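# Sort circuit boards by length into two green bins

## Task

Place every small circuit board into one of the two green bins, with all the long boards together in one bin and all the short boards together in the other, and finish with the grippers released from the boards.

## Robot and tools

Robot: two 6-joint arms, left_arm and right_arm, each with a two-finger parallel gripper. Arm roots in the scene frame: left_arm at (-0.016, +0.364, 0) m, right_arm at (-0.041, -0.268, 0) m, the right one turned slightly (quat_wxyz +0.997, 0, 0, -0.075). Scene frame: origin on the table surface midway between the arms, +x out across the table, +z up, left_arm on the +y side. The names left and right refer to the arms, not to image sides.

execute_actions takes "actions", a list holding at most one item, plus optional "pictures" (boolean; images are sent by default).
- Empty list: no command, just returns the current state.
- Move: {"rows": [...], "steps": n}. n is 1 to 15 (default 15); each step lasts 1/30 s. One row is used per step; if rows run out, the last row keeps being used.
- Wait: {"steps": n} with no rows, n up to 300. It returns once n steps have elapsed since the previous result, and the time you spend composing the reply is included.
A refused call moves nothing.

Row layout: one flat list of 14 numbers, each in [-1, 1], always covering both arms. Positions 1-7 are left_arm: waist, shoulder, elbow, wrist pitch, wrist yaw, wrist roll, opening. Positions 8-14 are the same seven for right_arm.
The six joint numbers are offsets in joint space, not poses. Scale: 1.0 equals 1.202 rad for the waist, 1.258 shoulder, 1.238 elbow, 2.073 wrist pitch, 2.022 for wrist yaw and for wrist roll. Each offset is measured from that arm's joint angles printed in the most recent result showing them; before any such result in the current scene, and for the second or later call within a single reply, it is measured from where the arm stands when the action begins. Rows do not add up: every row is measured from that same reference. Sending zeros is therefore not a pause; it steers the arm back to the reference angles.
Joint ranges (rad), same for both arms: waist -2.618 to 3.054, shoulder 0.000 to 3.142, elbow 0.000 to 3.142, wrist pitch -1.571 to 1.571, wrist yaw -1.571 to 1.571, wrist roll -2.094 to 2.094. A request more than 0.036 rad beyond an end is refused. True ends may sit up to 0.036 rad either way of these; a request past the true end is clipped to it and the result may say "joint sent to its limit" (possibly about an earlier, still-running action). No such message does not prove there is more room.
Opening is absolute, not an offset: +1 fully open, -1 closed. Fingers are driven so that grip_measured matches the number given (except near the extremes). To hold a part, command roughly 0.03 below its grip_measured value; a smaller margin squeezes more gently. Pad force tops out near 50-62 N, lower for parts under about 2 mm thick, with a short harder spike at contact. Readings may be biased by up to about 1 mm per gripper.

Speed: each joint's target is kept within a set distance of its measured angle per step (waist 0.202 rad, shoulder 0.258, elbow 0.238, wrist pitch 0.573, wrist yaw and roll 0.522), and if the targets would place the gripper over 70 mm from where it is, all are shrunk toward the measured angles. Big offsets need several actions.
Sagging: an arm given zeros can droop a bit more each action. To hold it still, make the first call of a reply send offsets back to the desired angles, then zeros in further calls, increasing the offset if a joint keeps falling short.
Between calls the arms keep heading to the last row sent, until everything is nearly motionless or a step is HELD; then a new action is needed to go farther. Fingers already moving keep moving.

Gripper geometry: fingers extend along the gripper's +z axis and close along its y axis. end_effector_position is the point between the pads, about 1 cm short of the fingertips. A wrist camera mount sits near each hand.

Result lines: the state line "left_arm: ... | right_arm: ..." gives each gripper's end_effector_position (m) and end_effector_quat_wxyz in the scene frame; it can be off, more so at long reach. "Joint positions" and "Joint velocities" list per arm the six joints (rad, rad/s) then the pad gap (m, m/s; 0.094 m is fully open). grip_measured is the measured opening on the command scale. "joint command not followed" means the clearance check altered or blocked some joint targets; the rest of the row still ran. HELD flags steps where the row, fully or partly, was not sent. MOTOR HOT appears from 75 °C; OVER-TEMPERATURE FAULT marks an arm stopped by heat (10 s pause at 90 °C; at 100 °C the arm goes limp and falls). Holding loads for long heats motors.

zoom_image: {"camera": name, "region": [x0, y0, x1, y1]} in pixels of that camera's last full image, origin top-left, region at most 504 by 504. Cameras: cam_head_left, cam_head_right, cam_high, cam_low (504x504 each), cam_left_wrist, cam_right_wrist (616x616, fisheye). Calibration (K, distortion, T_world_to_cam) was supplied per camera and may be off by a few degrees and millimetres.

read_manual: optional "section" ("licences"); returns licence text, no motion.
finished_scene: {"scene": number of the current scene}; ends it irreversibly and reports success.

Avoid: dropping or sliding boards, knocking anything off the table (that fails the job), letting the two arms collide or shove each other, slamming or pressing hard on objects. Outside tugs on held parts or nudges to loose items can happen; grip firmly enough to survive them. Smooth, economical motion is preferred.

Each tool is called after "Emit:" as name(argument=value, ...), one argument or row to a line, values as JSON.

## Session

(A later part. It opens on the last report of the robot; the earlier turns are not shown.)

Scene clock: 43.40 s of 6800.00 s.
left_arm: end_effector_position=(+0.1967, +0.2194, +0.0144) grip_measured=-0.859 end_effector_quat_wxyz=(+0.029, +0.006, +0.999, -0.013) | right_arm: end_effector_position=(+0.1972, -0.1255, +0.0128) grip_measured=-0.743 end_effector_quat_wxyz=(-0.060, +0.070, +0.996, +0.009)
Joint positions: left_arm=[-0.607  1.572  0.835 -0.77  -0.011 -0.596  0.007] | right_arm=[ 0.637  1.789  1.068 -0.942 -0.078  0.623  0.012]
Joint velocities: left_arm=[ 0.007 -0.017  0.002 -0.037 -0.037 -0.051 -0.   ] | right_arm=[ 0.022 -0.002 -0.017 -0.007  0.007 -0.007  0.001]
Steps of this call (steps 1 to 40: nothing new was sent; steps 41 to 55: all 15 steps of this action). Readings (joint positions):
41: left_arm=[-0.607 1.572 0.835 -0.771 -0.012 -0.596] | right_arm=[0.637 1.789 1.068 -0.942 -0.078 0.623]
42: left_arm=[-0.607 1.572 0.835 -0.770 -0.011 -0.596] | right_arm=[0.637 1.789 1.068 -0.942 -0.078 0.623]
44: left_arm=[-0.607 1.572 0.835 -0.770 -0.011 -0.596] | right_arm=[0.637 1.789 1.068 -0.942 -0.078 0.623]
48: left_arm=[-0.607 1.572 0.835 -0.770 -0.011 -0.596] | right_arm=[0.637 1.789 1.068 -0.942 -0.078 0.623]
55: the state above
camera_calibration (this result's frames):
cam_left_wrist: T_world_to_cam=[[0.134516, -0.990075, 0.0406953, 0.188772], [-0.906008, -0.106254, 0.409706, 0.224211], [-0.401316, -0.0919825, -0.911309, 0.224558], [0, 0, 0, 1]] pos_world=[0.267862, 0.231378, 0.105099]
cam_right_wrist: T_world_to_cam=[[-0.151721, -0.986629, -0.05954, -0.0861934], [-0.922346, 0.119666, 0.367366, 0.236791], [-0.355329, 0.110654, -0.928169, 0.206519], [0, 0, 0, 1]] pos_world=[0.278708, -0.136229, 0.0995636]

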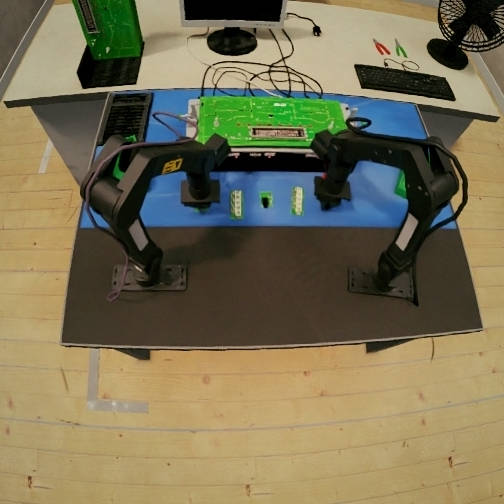

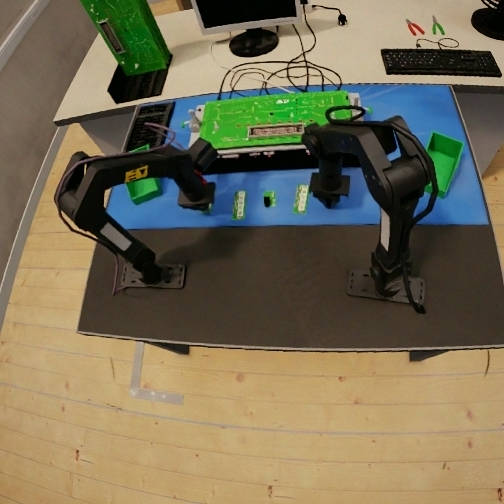

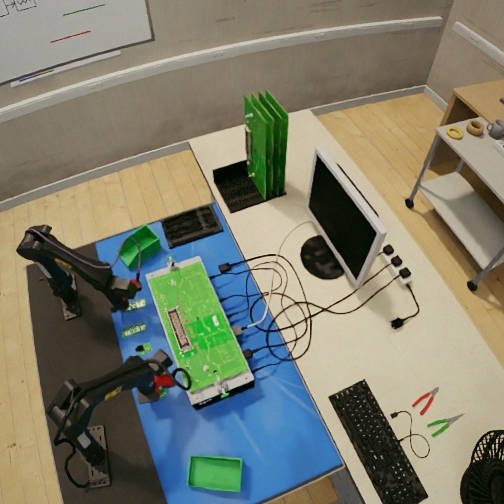

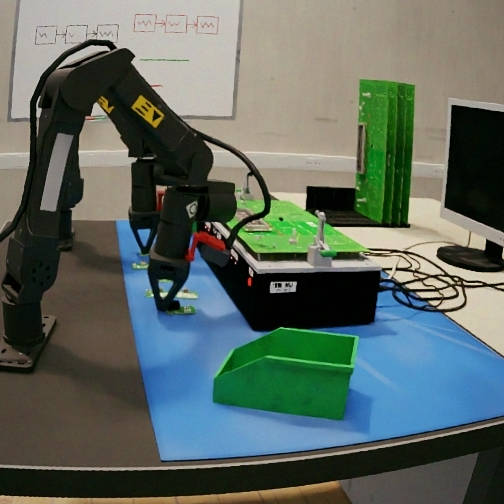

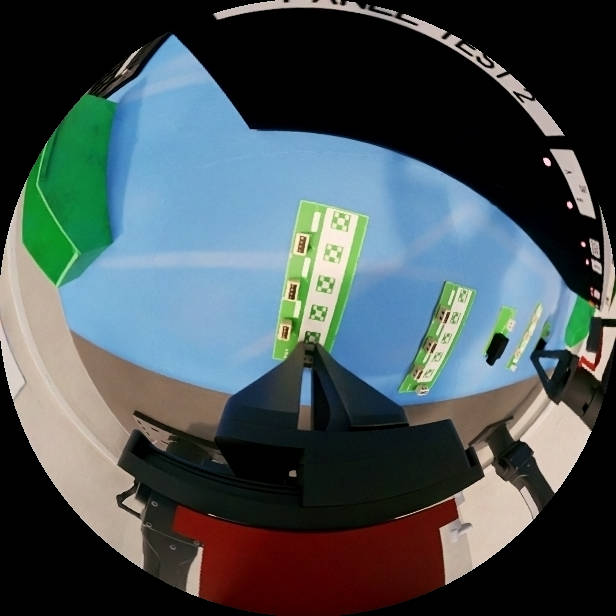

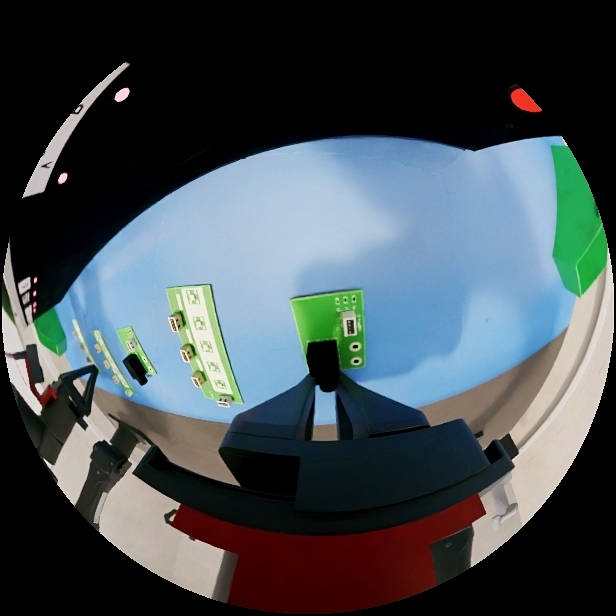

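Emit:
execute_actions(
  actions=[
    {"rows":[[0,-0.05,0.3,-0.2,0,0,-1,0,-0.15,0.15,-0.15,0,0,-1]],"steps":15},
  ],
  pictures=false,
)

Emit:
execute_actions(
  actions=[
    {"rows":[[0.7,0.3,0.1,0.1,0,0,-1,-0.71,0.2,0.1,0.05,0,0,-1]],"steps":15},
  ],
  pictures=false,
)

Emit:
execute_actions(
  actions=[
    {"steps":30},
  ],
)

Scene clock: 49.97 s of 6800.00 s.
left_arm: end_effector_position=(+0.2192, +0.2034, +0.1232) grip_measured=-0.859 end_effector_quat_wxyz=(+0.055, +0.006, +0.998, -0.032) | right_arm: end_effector_position=(+0.1965, -0.1258, +0.1071) grip_measured=-0.743 end_effector_quat_wxyz=(-0.021, +0.068, +0.997, +0.033)
Joint positions: left_arm=[-0.607  1.502  1.213 -1.154 -0.01  -0.596  0.007] | right_arm=[ 0.637  1.596  1.247 -1.222 -0.078  0.623  0.012]
Joint velocities: left_arm=[ 0.007  0.007 -0.002 -0.125 -0.037 -0.022  0.   ] | right_arm=[-0.002 -0.007 -0.007 -0.066  0.007  0.022 -0.   ]
Steps of this call (steps 1 to 15: the robot went on to your last target; steps 16 to 90: nothing new was sent; then 3.07 s passed at rest; steps 91 to 105: all 15 steps of this action). Readings (joint positions):
91: left_arm=[-0.607 1.572 0.871 -0.837 -0.010 -0.596] | right_arm=[0.637 1.781 1.083 -0.971 -0.078 0.623]
92: left_arm=[-0.607 1.572 0.930 -0.929 -0.010 -0.596] | right_arm=[0.637 1.764 1.105 -1.018 -0.078 0.623]
94: left_arm=[-0.607 1.555 1.071 -1.029 -0.010 -0.596] | right_arm=[0.637 1.699 1.164 -1.093 -0.078 0.623]
98: left_arm=[-0.607 1.504 1.211 -1.073 -0.010 -0.596] | right_arm=[0.637 1.598 1.244 -1.164 -0.078 0.623]
105: the state above

Scene clock: 50.47 s of 6800.00 s.
left_arm: end_effector_position=(+0.3218, +0.3876, +0.0438) grip_measured=-0.984 end_effector_quat_wxyz=(-0.004, -0.331, +0.943, -0.029) | right_arm: end_effector_position=(+0.2642, -0.3742, +0.0502) grip_measured=-0.743 end_effector_quat_wxyz=(-0.040, +0.481, +0.875, +0.034)
Joint positions: left_arm=[ 0.098  1.87   1.311 -1.006  0.058 -0.579  0.001] | right_arm=[-0.228  1.877  1.344 -1.11  -0.077  0.622  0.012]
Joint velocities: left_arm=[ 1.741  0.095  0.081  0.447  0.11  -0.066 -0.   ] | right_arm=[-0.847 -0.017 -0.012  0.007  0.198  0.007  0.   ]
Steps of this call (steps 1 to 15: all 15 steps of this action). Readings (joint positions):
1: left_arm=[-0.590 1.522 1.225 -1.157 0.001 -0.596] | right_arm=[0.621 1.618 1.261 -1.234 -0.086 0.623]
2: left_arm=[-0.555 1.561 1.253 -1.143 0.006 -0.596] | right_arm=[0.586 1.659 1.289 -1.232 -0.092 0.623]
4: left_arm=[-0.469 1.666 1.294 -1.129 0.034 -0.595] | right_arm=[0.485 1.757 1.329 -1.189 -0.094 0.623]
8: left_arm=[-0.285 1.828 1.311 -1.105 0.086 -0.579] | right_arm=[0.225 1.872 1.339 -1.126 -0.093 0.623]
15: the state above

Scene clock: 51.47 s of 6800.00 s.
left_arm: end_effector_position=(+0.3267, +0.4488, +0.0443) grip_measured=-0.984 end_effector_quat_wxyz=(+0.030, -0.400, +0.916, -0.005) | right_arm: end_effector_position=(+0.2645, -0.3732, +0.0501) grip_measured=-0.743 end_effector_quat_wxyz=(-0.040, +0.478, +0.877, +0.032)
Joint positions: left_arm=[ 0.24   1.873  1.317 -0.954 -0.001 -0.586  0.001] | right_arm=[-0.222  1.877  1.344 -1.11  -0.073  0.622  0.012]
Joint velocities: left_arm=[-0.002 -0.002 -0.002 -0.007  0.081  0.007  0.   ] | right_arm=[-0.007 -0.022 -0.002 -0.022  0.051  0.022 -0.001]
Steps of this call (steps 1 to 30: the robot went on to your last target). Readings (joint positions):
1: left_arm=[0.155 1.873 1.314 -0.990 0.046 -0.581] | right_arm=[-0.248 1.877 1.344 -1.110 -0.071 0.622]
2: left_arm=[0.204 1.873 1.315 -0.978 0.033 -0.582] | right_arm=[-0.253 1.877 1.344 -1.110 -0.068 0.622]
4: left_arm=[0.257 1.873 1.317 -0.964 0.007 -0.585] | right_arm=[-0.242 1.877 1.344 -1.110 -0.069 0.622]
8: left_arm=[0.249 1.873 1.317 -0.958 -0.001 -0.586] | right_arm=[-0.223 1.877 1.344 -1.110 -0.072 0.622]
30: the state above
All arms were judged still, so your last target was given up. Only a new action makes them travel on or press farther. Fingers that are still opening or closing keep moving.
camera_calibration (this result's frames):
cam_left_wrist: T_world_to_cam=[[0.825245, -0.562943, 0.0454512, -0.0203663], [-0.527769, -0.740019, 0.416931, 0.514705], [-0.201074, -0.368058, -0.907801, 0.383413], [0, 0, 0, 1]] pos_world=[0.365547, 0.510545, 0.134392]
cam_right_wrist: T_world_to_cam=[[-0.844886, -0.53062, -0.0679019, 0.0357085], [-0.518365, 0.780715, 0.348973, 0.455598], [-0.13216, 0.33004, -0.93467, 0.31562], [0, 0, 0, 1]] pos_world=[0.308048, -0.440911, 0.138433]

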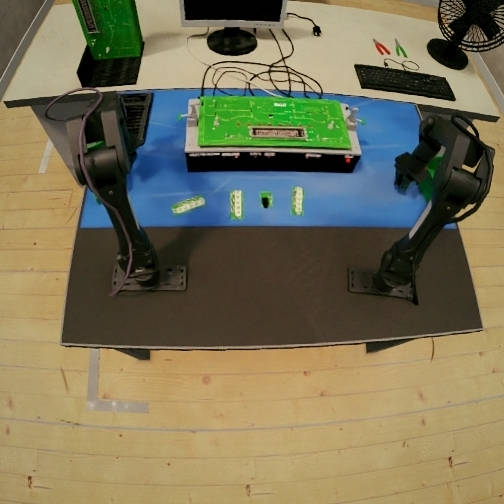

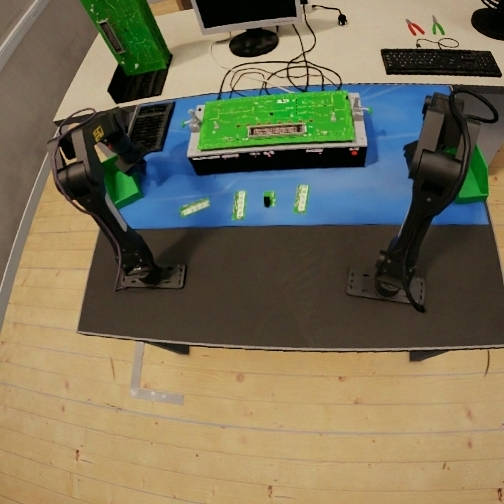

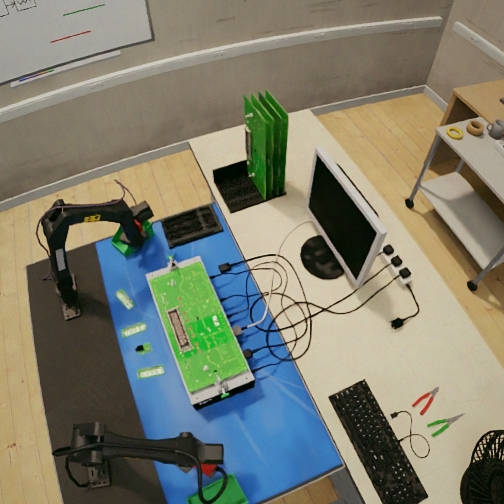

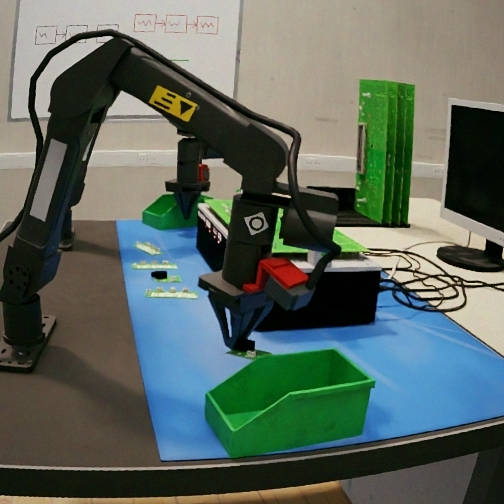

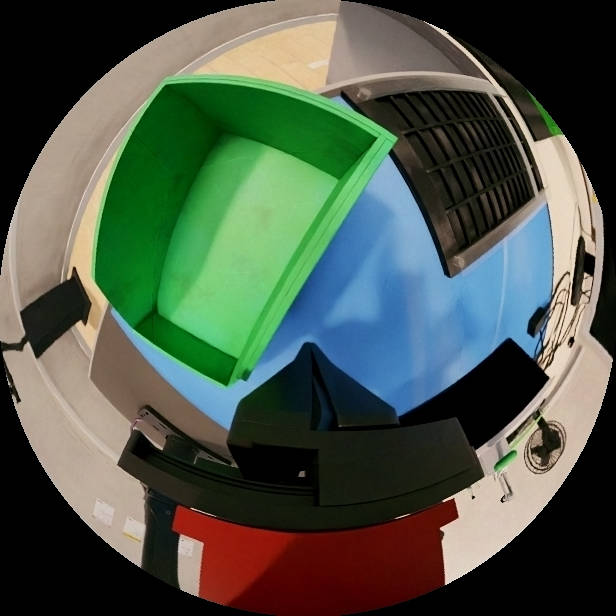

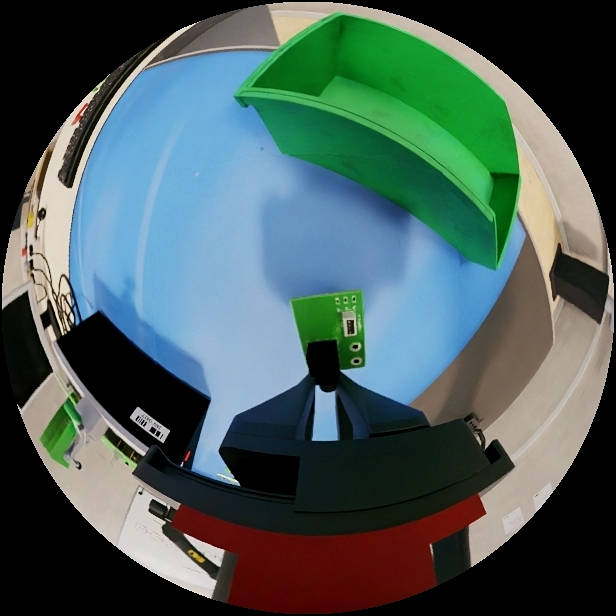

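Emit:
execute_actions(
  actions=[
    {"rows":[[0,-0.2,0.1,-0.18,0,0,1,0,0,0.3,-0.18,0,0,-1]],"steps":15},
  ],
  pictures=false,
)

Emit:
execute_actions(
  actions=[
    {"rows":[[-0.5,0,0,0,0,0.6,1,-0.17,0.08,0.05,0,0,0,-1]],"steps":15},
  ],
  pictures=false,
)

Emit:
execute_actions(
  actions=[
    {"rows":[[0,0,0,0,0,0,1,0,0,0,0,0,0,1]],"steps":15},
  ],
)

Scene clock: 57.23 s of 6800.00 s.
left_arm: end_effector_position=(+0.2833, +0.4382, +0.1537) grip_measured=+1.000 end_effector_quat_wxyz=(+0.053, -0.400, +0.915, -0.009) | right_arm: end_effector_position=(+0.2784, -0.3787, +0.1400) grip_measured=-0.743 end_effector_quat_wxyz=(-0.030, +0.478, +0.877, +0.033)
Joint positions: left_arm=[ 0.24   1.612  1.444 -1.297 -0.001 -0.586  0.094] | right_arm=[-0.222  1.876  1.704 -1.45  -0.073  0.622  0.012]
Joint velocities: left_arm=[-0.012  0.051 -0.007 -0.066  0.037 -0.051  0.   ] | right_arm=[ 0.002  0.022 -0.012 -0.095  0.037 -0.037 -0.001]
Steps of this call (steps 1 to 90: nothing new was sent; then 2.27 s passed at rest; steps 91 to 105: all 15 steps of this action). Readings (joint positions):
91: left_arm=[0.240 1.862 1.324 -0.977 -0.001 -0.586] | right_arm=[-0.222 1.887 1.380 -1.168 -0.073 0.622]
92: left_arm=[0.240 1.840 1.331 -1.019 -0.001 -0.586] | right_arm=[-0.222 1.902 1.442 -1.247 -0.073 0.622]
94: left_arm=[0.240 1.765 1.358 -1.102 -0.001 -0.586] | right_arm=[-0.222 1.909 1.574 -1.332 -0.073 0.622]
98: left_arm=[0.240 1.619 1.433 -1.223 -0.001 -0.586] | right_arm=[-0.222 1.878 1.702 -1.381 -0.073 0.622]
105: the state above

Scene clock: 57.73 s of 6800.00 s.
left_arm: end_effector_position=(+0.2738, +0.2500, +0.1541) grip_measured=+1.000 end_effector_quat_wxyz=(+0.060, +0.436, +0.898, +0.000) | right_arm: end_effector_position=(+0.2559, -0.4494, +0.1108) grip_measured=-0.743 end_effector_quat_wxyz=(-0.065, +0.568, +0.820, +0.033)
Joint positions: left_arm=[-0.372  1.612  1.444 -1.284  0.009  0.53   0.094] | right_arm=[-0.434  1.991  1.739 -1.448 -0.069  0.622  0.012]
Joint velocities: left_arm=[ 0.071  0.012 -0.002 -0.037 -0.037  0.696  0.   ] | right_arm=[-0.007 -0.002 -0.002  0.022  0.051  0.037  0.001]
Steps of this call (steps 1 to 15: all 15 steps of this action). Readings (joint positions):
1: left_arm=[0.217 1.612 1.444 -1.299 -0.014 -0.507] | right_arm=[-0.240 1.886 1.711 -1.458 -0.082 0.622]
2: left_arm=[0.167 1.612 1.444 -1.298 -0.022 -0.409] | right_arm=[-0.273 1.903 1.725 -1.461 -0.090 0.622]
4: left_arm=[0.027 1.612 1.444 -1.291 -0.020 -0.211] | right_arm=[-0.366 1.944 1.739 -1.452 -0.088 0.622]
8: left_arm=[-0.269 1.612 1.444 -1.281 -0.009 0.186] | right_arm=[-0.456 1.990 1.739 -1.448 -0.069 0.622]
15: the state above

Scene clock: 58.23 s of 6800.00 s.
left_arm: end_effector_position=(+0.2739, +0.2503, +0.1541) grip_measured=+1.000 end_effector_quat_wxyz=(+0.060, +0.437, +0.897, +0.001) | right_arm: end_effector_position=(+0.2559, -0.4494, +0.1108) grip_measured=+1.000 end_effector_quat_wxyz=(-0.065, +0.568, +0.820, +0.033)
Joint positions: left_arm=[-0.371  1.612  1.444 -1.284  0.008  0.534  0.094] | right_arm=[-0.434  1.991  1.739 -1.448 -0.069  0.622  0.094]
Joint velocities: left_arm=[ 0.002 -0.017  0.002 -0.007 -0.037  0.037  0.   ] | right_arm=[ 0.017  0.002 -0.002  0.081 -0.007  0.007  0.   ]
Steps of this call (steps 1 to 15: all 15 steps of this action). Readings (joint positions):
1: left_arm=[-0.371 1.612 1.444 -1.284 0.008 0.534] | right_arm=[-0.434 1.991 1.739 -1.448 -0.069 0.622]
2: left_arm=[-0.371 1.612 1.444 -1.284 0.008 0.534] | right_arm=[-0.434 1.991 1.739 -1.448 -0.069 0.622]
4: left_arm=[-0.371 1.612 1.444 -1.284 0.008 0.534] | right_arm=[-0.434 1.991 1.739 -1.448 -0.069 0.622]
8: left_arm=[-0.371 1.612 1.444 -1.284 0.008 0.534] | right_arm=[-0.434 1.991 1.739 -1.448 -0.069 0.622]
15: the state above
camera_calibration (this result's frames):
cam_left_wrist: T_world_to_cam=[[-0.686266, -0.72665, -0.0319152, 0.37337], [-0.687455, 0.633667, 0.354784, 0.00363466], [-0.23758, 0.265416, -0.934404, 0.254944], [0, 0, 0, 1]] pos_world=[0.319299, 0.20134, 0.248847]
cam_right_wrist: T_world_to_cam=[[-0.939714, -0.340543, -0.0311199, 0.0977563], [-0.325121, 0.861518, 0.389979, 0.47175], [-0.105994, 0.376586, -0.920298, 0.408965], [0, 0, 0, 1]] pos_world=[0.288587, -0.527142, 0.195439]

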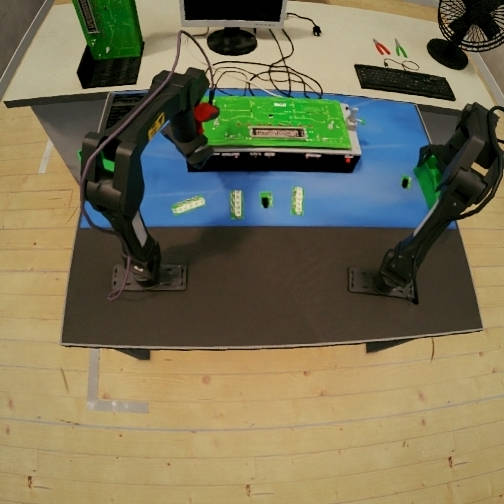

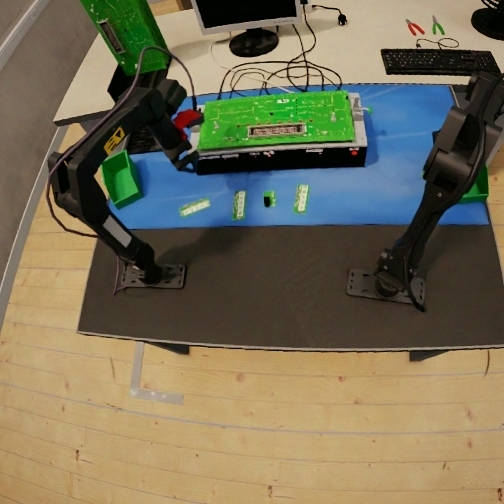

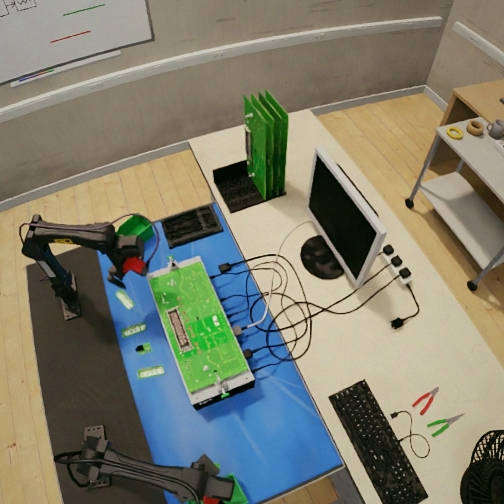

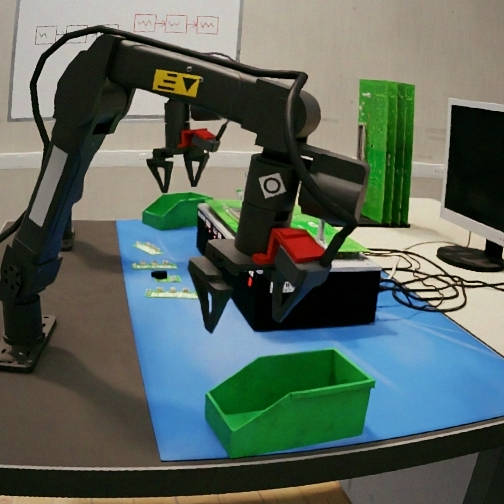

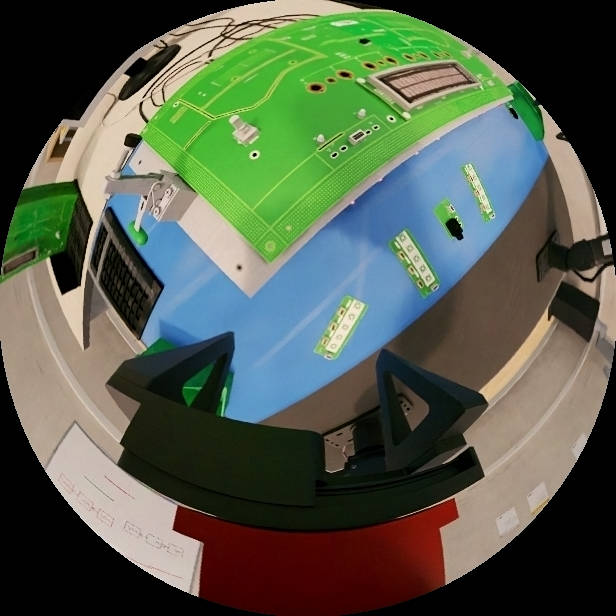

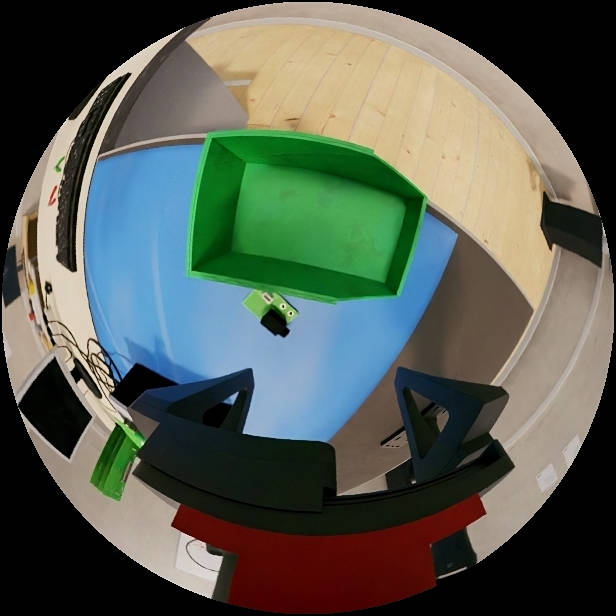

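Emit:
execute_actions(
  actions=[
    {"rows":[[0.01,-0.07,-0.5,0.23,0,0.25,1,0,0,-0.31,0.19,0,0,1]],"steps":15},
  ],
  pictures=false,
)

Emit:
execute_actions(
  actions=[
    {"steps":15},
  ],
)

Scene clock: 61.83 s of 6800.00 s.
left_arm: end_effector_position=(+0.2886, +0.2601, +0.0979) grip_measured=+1.000 end_effector_quat_wxyz=(+0.182, +0.617, +0.759, +0.097) | right_arm: end_effector_position=(+0.2364, -0.4381, +0.0179) grip_measured=+1.000 end_effector_quat_wxyz=(-0.074, +0.571, +0.817, +0.036)
Joint positions: left_arm=[-0.37   1.407  0.952 -0.707 -0.072  1.008  0.094] | right_arm=[-0.441  1.995  1.364 -1.087 -0.074  0.623  0.094]
Joint velocities: left_arm=[-0.002 -0.007 -0.076  0.212 -0.081  0.168  0.   ] | right_arm=[ 0.017  0.002 -0.002 -0.022  0.007 -0.007  0.   ]
Steps of this call (steps 1 to 15: the robot went on to your last target; steps 16 to 90: nothing new was sent; then 0.10 s passed at rest; steps 91 to 105: all 15 steps of this action). Readings (joint positions):
91: left_arm=[-0.370 1.591 1.399 -1.208 0.008 0.612] | right_arm=[-0.434 1.981 1.697 -1.390 -0.069 0.622]
92: left_arm=[-0.369 1.560 1.323 -1.107 0.008 0.696] | right_arm=[-0.434 1.965 1.630 -1.311 -0.069 0.622]
94: left_arm=[-0.369 1.524 1.171 -0.983 0.008 0.817] | right_arm=[-0.434 1.967 1.490 -1.206 -0.069 0.622]
98: left_arm=[-0.370 1.429 1.011 -0.809 -0.033 0.943] | right_arm=[-0.441 2.002 1.364 -1.147 -0.075 0.623]
105: the state above

Scene clock: 62.33 s of 6800.00 s.
left_arm: end_effector_position=(+0.2931, +0.2613, +0.0969) grip_measured=+1.000 end_effector_quat_wxyz=(+0.188, +0.621, +0.753, +0.109) | right_arm: end_effector_position=(+0.2386, -0.4396, +0.0175) grip_measured=+1.000 end_effector_quat_wxyz=(-0.069, +0.571, +0.817, +0.036)
Joint positions: left_arm=[-0.37   1.407  0.939 -0.674 -0.088  1.027  0.094] | right_arm=[-0.441  1.995  1.364 -1.077 -0.074  0.623  0.094]
Joint velocities: left_arm=[-0.012 -0.002 -0.017  0.037 -0.022  0.051  0.   ] | right_arm=[-0.002  0.007 -0.012 -0.022 -0.022  0.037  0.   ]
Steps of this call (steps 1 to 15: the robot went on to your last target). Readings (joint positions):
1: left_arm=[-0.370 1.407 0.950 -0.700 -0.076 1.011] | right_arm=[-0.441 1.995 1.364 -1.085 -0.074 0.623]
2: left_arm=[-0.370 1.407 0.948 -0.695 -0.078 1.014] | right_arm=[-0.441 1.995 1.364 -1.082 -0.074 0.623]
4: left_arm=[-0.370 1.407 0.944 -0.687 -0.082 1.019] | right_arm=[-0.441 1.995 1.364 -1.079 -0.074 0.623]
8: left_arm=[-0.370 1.407 0.941 -0.679 -0.085 1.024] | right_arm=[-0.441 1.995 1.364 -1.077 -0.074 0.623]
15: the state above
camera_calibration (this result's frames):
cam_left_wrist: T_world_to_cam=[[-0.863881, -0.346174, -0.365886, 0.37771], [-0.445598, 0.863917, 0.234714, -0.08925], [0.234843, 0.365803, -0.900576, 0.0351787], [0, 0, 0, 1]] pos_world=[0.278266, 0.194989, 0.190828]
cam_right_wrist: T_world_to_cam=[[-0.942623, -0.332492, -0.0301766, 0.0861405], [-0.3164, 0.860829, 0.398578, 0.491488], [-0.106547, 0.385257, -0.916638, 0.321459], [0, 0, 0, 1]] pos_world=[0.270956, -0.518291, 0.101365]

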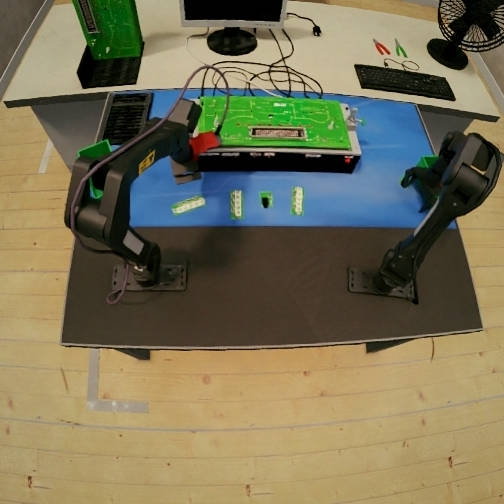

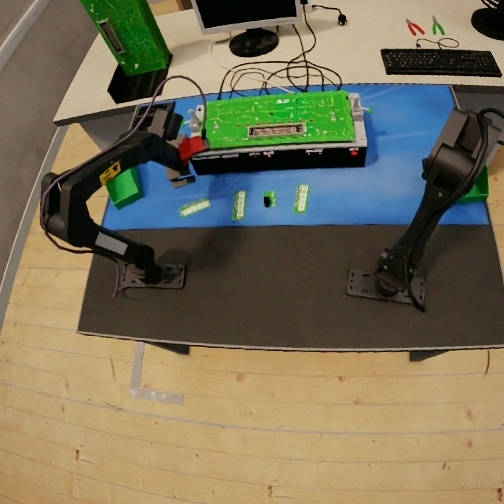

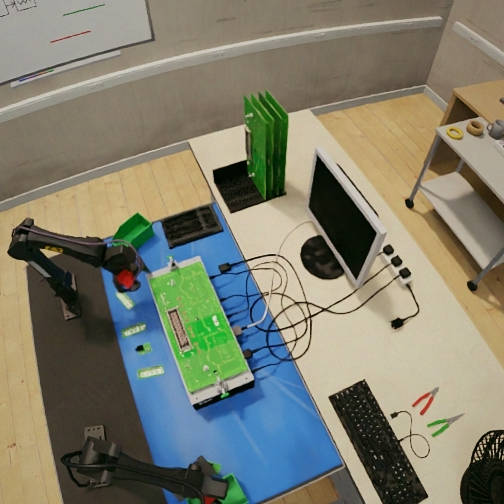

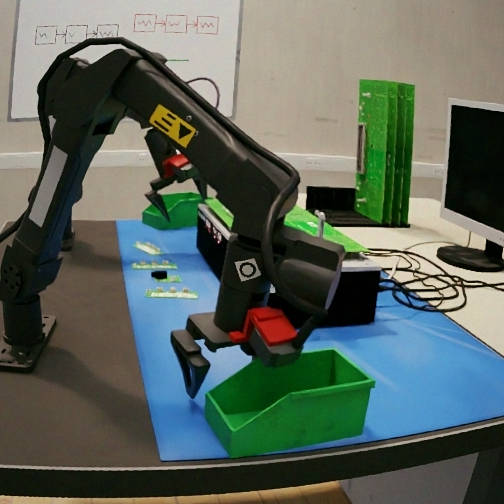

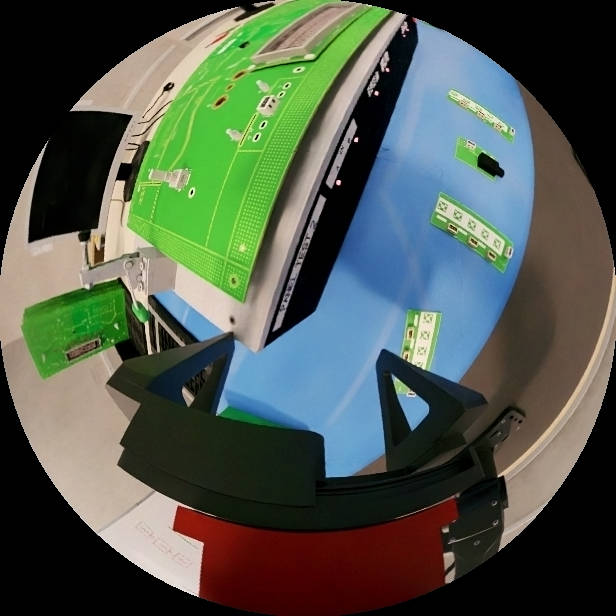

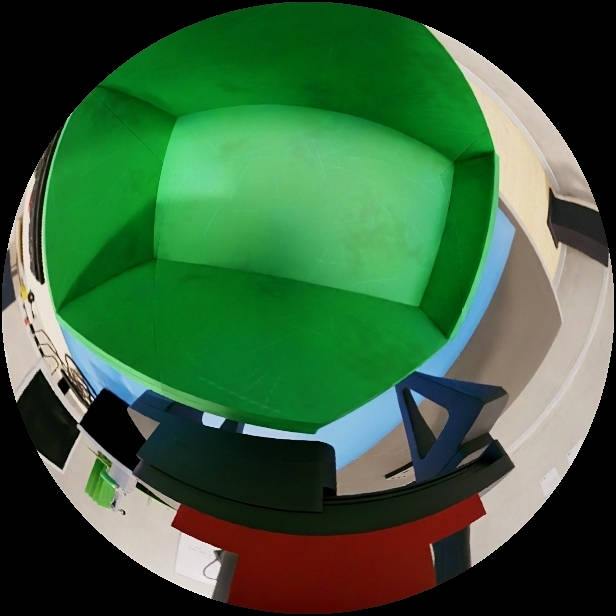

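Emit:
execute_actions(
  actions=[
    {"rows":[[0,-0.1,0,-0.2,0,0,1,0,0.02,0,0,0,0,-1]],"steps":15},
  ],
  pictures=false,
)

Emit:
execute_actions(
  actions=[
    {"rows":[[0,0.2,-0.1,0.15,0,0,1,0,0,0,0,0,0,-1]],"steps":15},
  ],
)

Scene clock: 66.03 s of 6800.00 s.
left_arm: end_effector_position=(+0.2111, +0.2939, +0.1019) grip_measured=+1.000 end_effector_quat_wxyz=(+0.063, +0.639, +0.764, +0.069) | right_arm: end_effector_position=(+0.2401, -0.4378, +0.0144) grip_measured=-0.977 end_effector_quat_wxyz=(-0.071, +0.571, +0.817, +0.042)
Joint positions: left_arm=[-0.37   1.287  0.944 -1.064 -0.091  1.028  0.094] | right_arm=[-0.441  2.005  1.364 -1.071 -0.086  0.623  0.001]
Joint velocities: left_arm=[-0.012  0.007 -0.012 -0.066 -0.037  0.037  0.   ] | right_arm=[ 0.002 -0.002 -0.007 -0.007  0.037 -0.007 -0.001]
Steps of this call (steps 1 to 15: the robot went on to your last target; steps 16 to 90: nothing new was sent; then 0.20 s passed at rest; steps 91 to 105: all 15 steps of this action). Readings (joint positions):
91: left_arm=[-0.370 1.388 0.944 -0.697 -0.091 1.028] | right_arm=[-0.441 1.996 1.364 -1.077 -0.074 0.623]
92: left_arm=[-0.370 1.362 0.944 -0.760 -0.091 1.028] | right_arm=[-0.441 1.999 1.364 -1.077 -0.074 0.623]
94: left_arm=[-0.370 1.311 0.944 -0.884 -0.091 1.028] | right_arm=[-0.441 2.005 1.364 -1.074 -0.082 0.623]
98: left_arm=[-0.370 1.287 0.944 -1.005 -0.091 1.028] | right_arm=[-0.441 2.005 1.364 -1.071 -0.086 0.623]
105: the state above

Scene clock: 66.53 s of 6800.00 s.
left_arm: end_effector_position=(+0.2226, +0.2894, +0.0169) grip_measured=+1.000 end_effector_quat_wxyz=(+0.009, +0.643, +0.764, +0.051) | right_arm: end_effector_position=(+0.2401, -0.4378, +0.0144) grip_measured=-0.977 end_effector_quat_wxyz=(-0.071, +0.571, +0.817, +0.042)
Joint positions: left_arm=[-0.37   1.551  0.823 -0.793 -0.091  1.028  0.094] | right_arm=[-0.441  2.005  1.364 -1.071 -0.086  0.623  0.001]
Joint velocities: left_arm=[ 0.002  0.002 -0.007  0.007 -0.051  0.022  0.   ] | right_arm=[ 0.012 -0.007 -0.002 -0.037  0.022 -0.022 -0.001]
Steps of this call (steps 1 to 15: all 15 steps of this action). Readings (joint positions):
1: left_arm=[-0.370 1.306 0.934 -1.039 -0.091 1.028] | right_arm=[-0.441 2.005 1.364 -1.071 -0.086 0.623]
2: left_arm=[-0.370 1.350 0.920 -0.987 -0.091 1.028] | right_arm=[-0.441 2.005 1.364 -1.071 -0.086 0.623]
4: left_arm=[-0.370 1.472 0.877 -0.884 -0.091 1.028] | right_arm=[-0.441 2.005 1.364 -1.071 -0.086 0.623]
8: left_arm=[-0.370 1.554 0.823 -0.816 -0.091 1.028] | right_arm=[-0.441 2.005 1.364 -1.071 -0.086 0.623]
15: the state above
camera_calibration (this result's frames):
cam_left_wrist: T_world_to_cam=[[-0.945479, -0.31287, -0.0904549, 0.30121], [-0.315702, 0.812212, 0.490555, -0.144483], [-0.0800114, 0.492367, -0.866703, 0.00230199], [0, 0, 0, 1]] pos_world=[0.239359, 0.210457, 0.100118]
cam_right_wrist: T_world_to_cam=[[-0.94297, -0.330767, -0.0374303, 0.0890702], [-0.316501, 0.856055, 0.408653, 0.489458], [-0.103127, 0.397194, -0.911922, 0.322469], [0, 0, 0, 1]] pos_world=[0.27216, -0.517624, 0.0973822]

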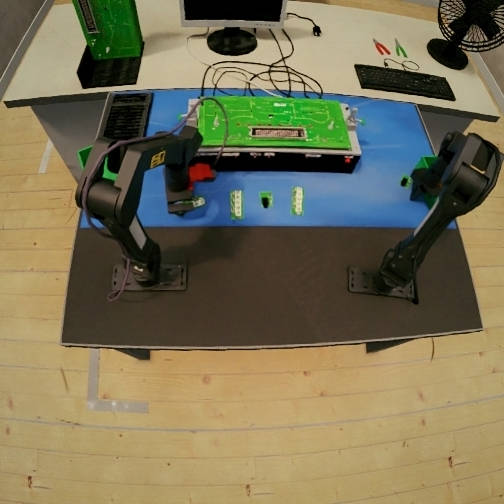

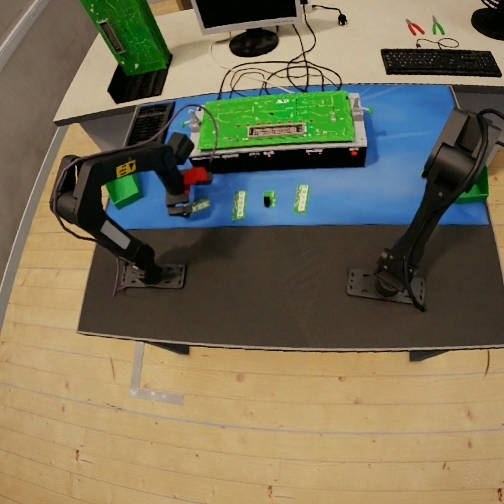

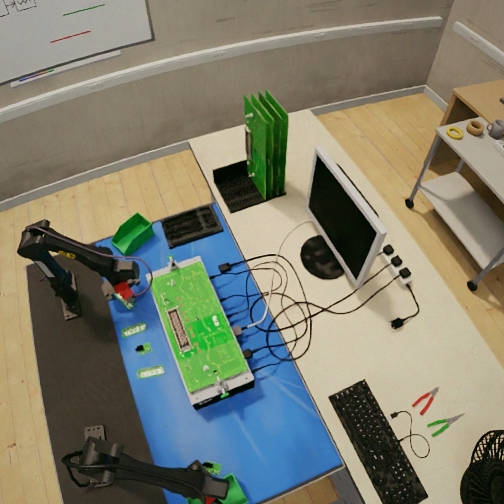

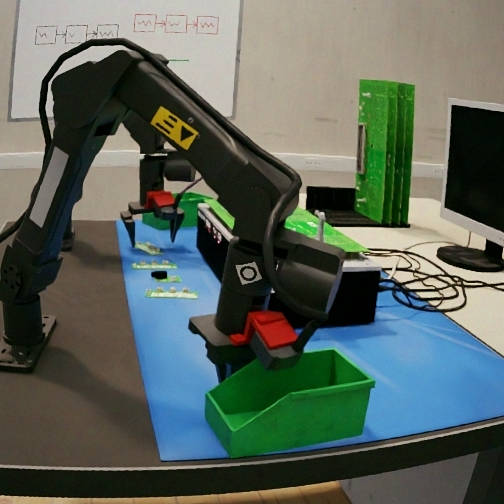

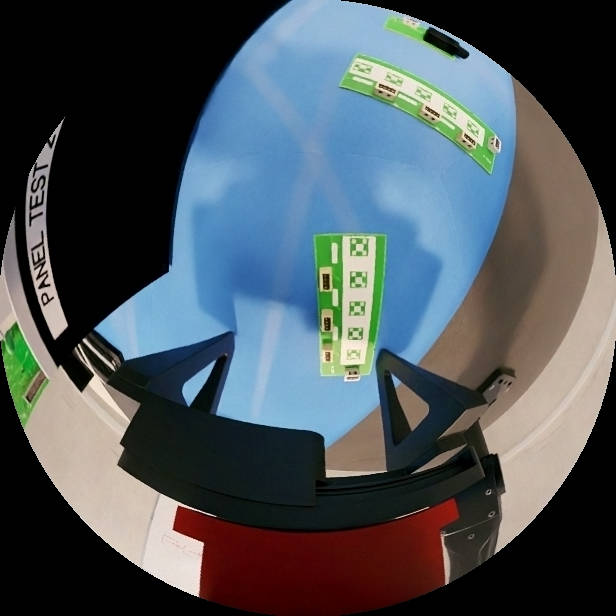

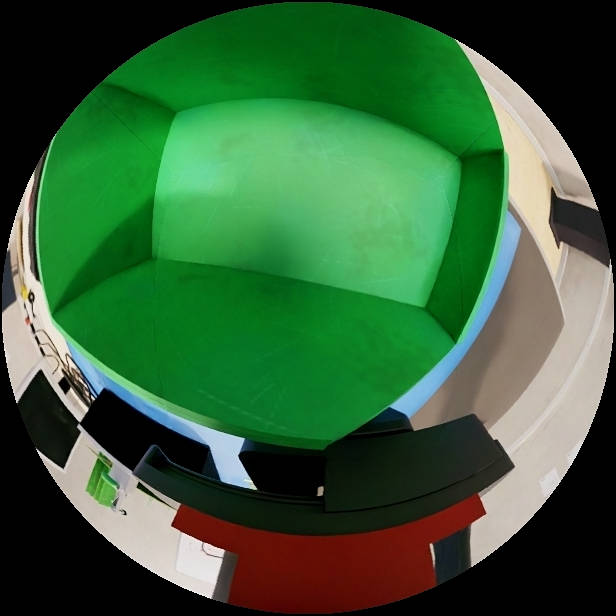

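Emit:
execute_actions(
  actions=[
    {"rows":[[-0.07,0,-0.04,0.02,0,0,1,0,0,0.3,-0.18,0,0,1]],"steps":12},
  ],
  pictures=false,
)

Emit:
execute_actions(
  actions=[
    {"rows":[[0,0,0,0,0,0,-1,0,0,0,0,0,0,1]],"steps":15},
  ],
)

Scene clock: 69.97 s of 6800.00 s.
left_arm: end_effector_position=(+0.2217, +0.2842, +0.0182) grip_measured=+1.000 end_effector_quat_wxyz=(+0.003, +0.670, +0.738, +0.083) | right_arm: end_effector_position=(+0.2645, -0.4541, +0.1022) grip_measured=+1.000 end_effector_quat_wxyz=(-0.051, +0.571, +0.818, +0.042)
Joint positions: left_arm=[-0.438  1.546  0.817 -0.787 -0.157  1.04   0.094] | right_arm=[-0.441  2.003  1.725 -1.394 -0.086  0.623  0.094]
Joint velocities: left_arm=[ 0.012 -0.012 -0.002  0.051  0.007 -0.051  0.   ] | right_arm=[-0.027  0.032  0.007 -0.242 -0.007  0.022  0.   ]
Steps of this call (steps 1 to 15: the robot went on to your last target; steps 16 to 90: nothing new was sent; then 0.03 s passed at rest; steps 91 to 102: all 12 steps of this action). Readings (joint positions):
91: left_arm=[-0.381 1.551 0.820 -0.791 -0.097 1.028] | right_arm=[-0.441 2.015 1.401 -1.131 -0.086 0.623]
92: left_arm=[-0.401 1.549 0.819 -0.790 -0.117 1.032] | right_arm=[-0.441 2.030 1.463 -1.210 -0.086 0.623]
94: left_arm=[-0.429 1.546 0.817 -0.787 -0.147 1.038] | right_arm=[-0.441 2.038 1.595 -1.295 -0.086 0.623]
98: left_arm=[-0.438 1.546 0.817 -0.787 -0.157 1.040] | right_arm=[-0.441 2.006 1.722 -1.343 -0.086 0.623]
102: the state above

Scene clock: 70.47 s of 6800.00 s.
left_arm: end_effector_position=(+0.2198, +0.2845, +0.0180) grip_measured=-0.948 end_effector_quat_wxyz=(-0.000, +0.671, +0.737, +0.080) | right_arm: end_effector_position=(+0.2638, -0.4537, +0.1023) grip_measured=+1.000 end_effector_quat_wxyz=(-0.053, +0.571, +0.818, +0.042)
Joint positions: left_arm=[-0.438  1.546  0.817 -0.794 -0.154  1.04   0.002] | right_arm=[-0.441  2.003  1.725 -1.397 -0.086  0.623  0.094]
Joint velocities: left_arm=[-0.017  0.007 -0.002  0.066 -0.037 -0.007  0.   ] | right_arm=[ 0.002  0.002  0.012 -0.081  0.066 -0.022  0.   ]
Steps of this call (steps 1 to 15: all 15 steps of this action). Readings (joint positions):
1: left_arm=[-0.438 1.546 0.817 -0.792 -0.156 1.040] | right_arm=[-0.441 2.003 1.725 -1.397 -0.086 0.623]
2: left_arm=[-0.438 1.546 0.817 -0.800 -0.152 1.040] | right_arm=[-0.441 2.003 1.725 -1.397 -0.086 0.623]
4: left_arm=[-0.438 1.546 0.817 -0.798 -0.153 1.040] | right_arm=[-0.441 2.003 1.725 -1.397 -0.086 0.623]
8: left_arm=[-0.438 1.546 0.817 -0.795 -0.154 1.040] | right_arm=[-0.441 2.003 1.725 -1.397 -0.086 0.623]
15: the state above
camera_calibration (this result's frames):
cam_left_wrist: T_world_to_cam=[[-0.963884, -0.233968, -0.127229, 0.279358], [-0.26539, 0.803837, 0.532367, -0.151318], [-0.0222857, 0.546905, -0.836898, -0.0233347], [0, 0, 0, 1]] pos_world=[0.22859, 0.199757, 0.0965701]
cam_right_wrist: T_world_to_cam=[[-0.941462, -0.331781, -0.0597624, 0.110868], [-0.328749, 0.864285, 0.380704, 0.484499], [-0.0746584, 0.378065, -0.922764, 0.396309], [0, 0, 0, 1]] pos_world=[0.293244, -0.531792, 0.187874]

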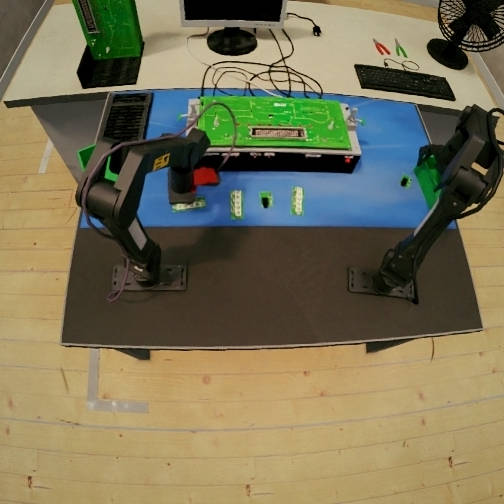

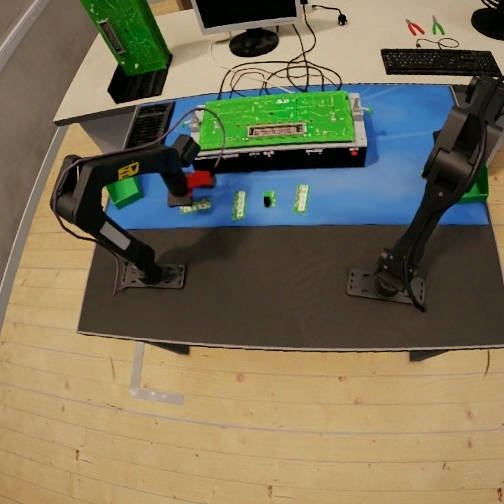

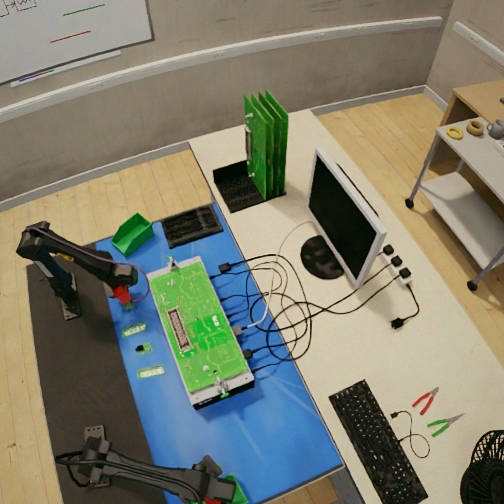

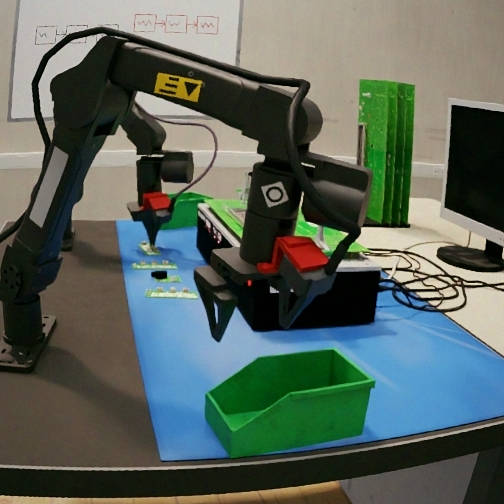

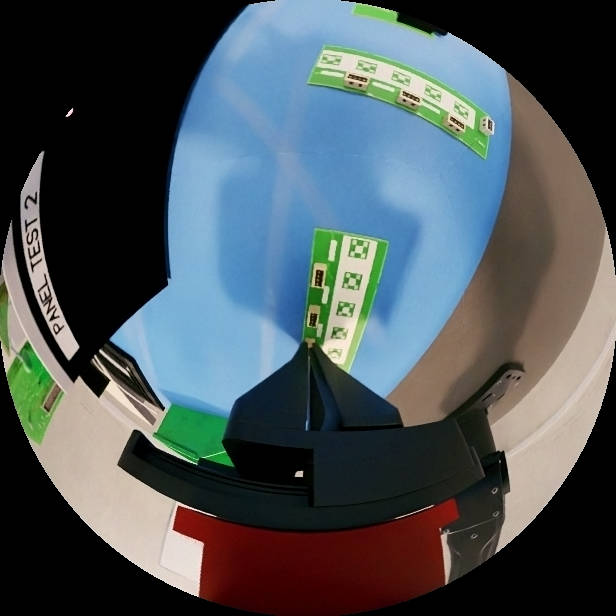

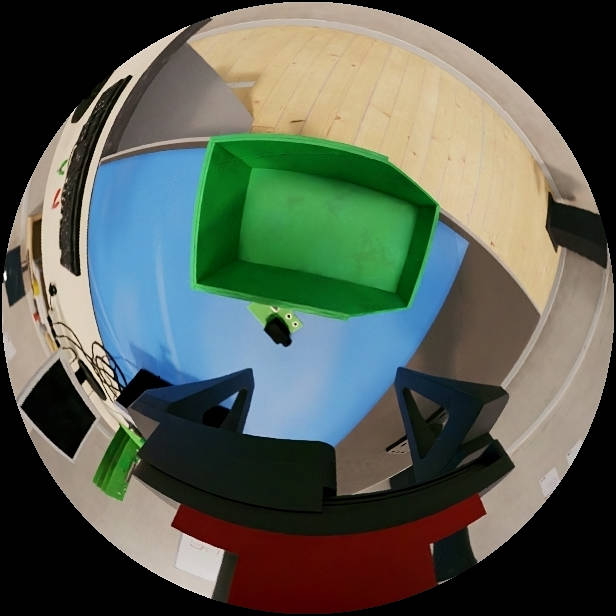

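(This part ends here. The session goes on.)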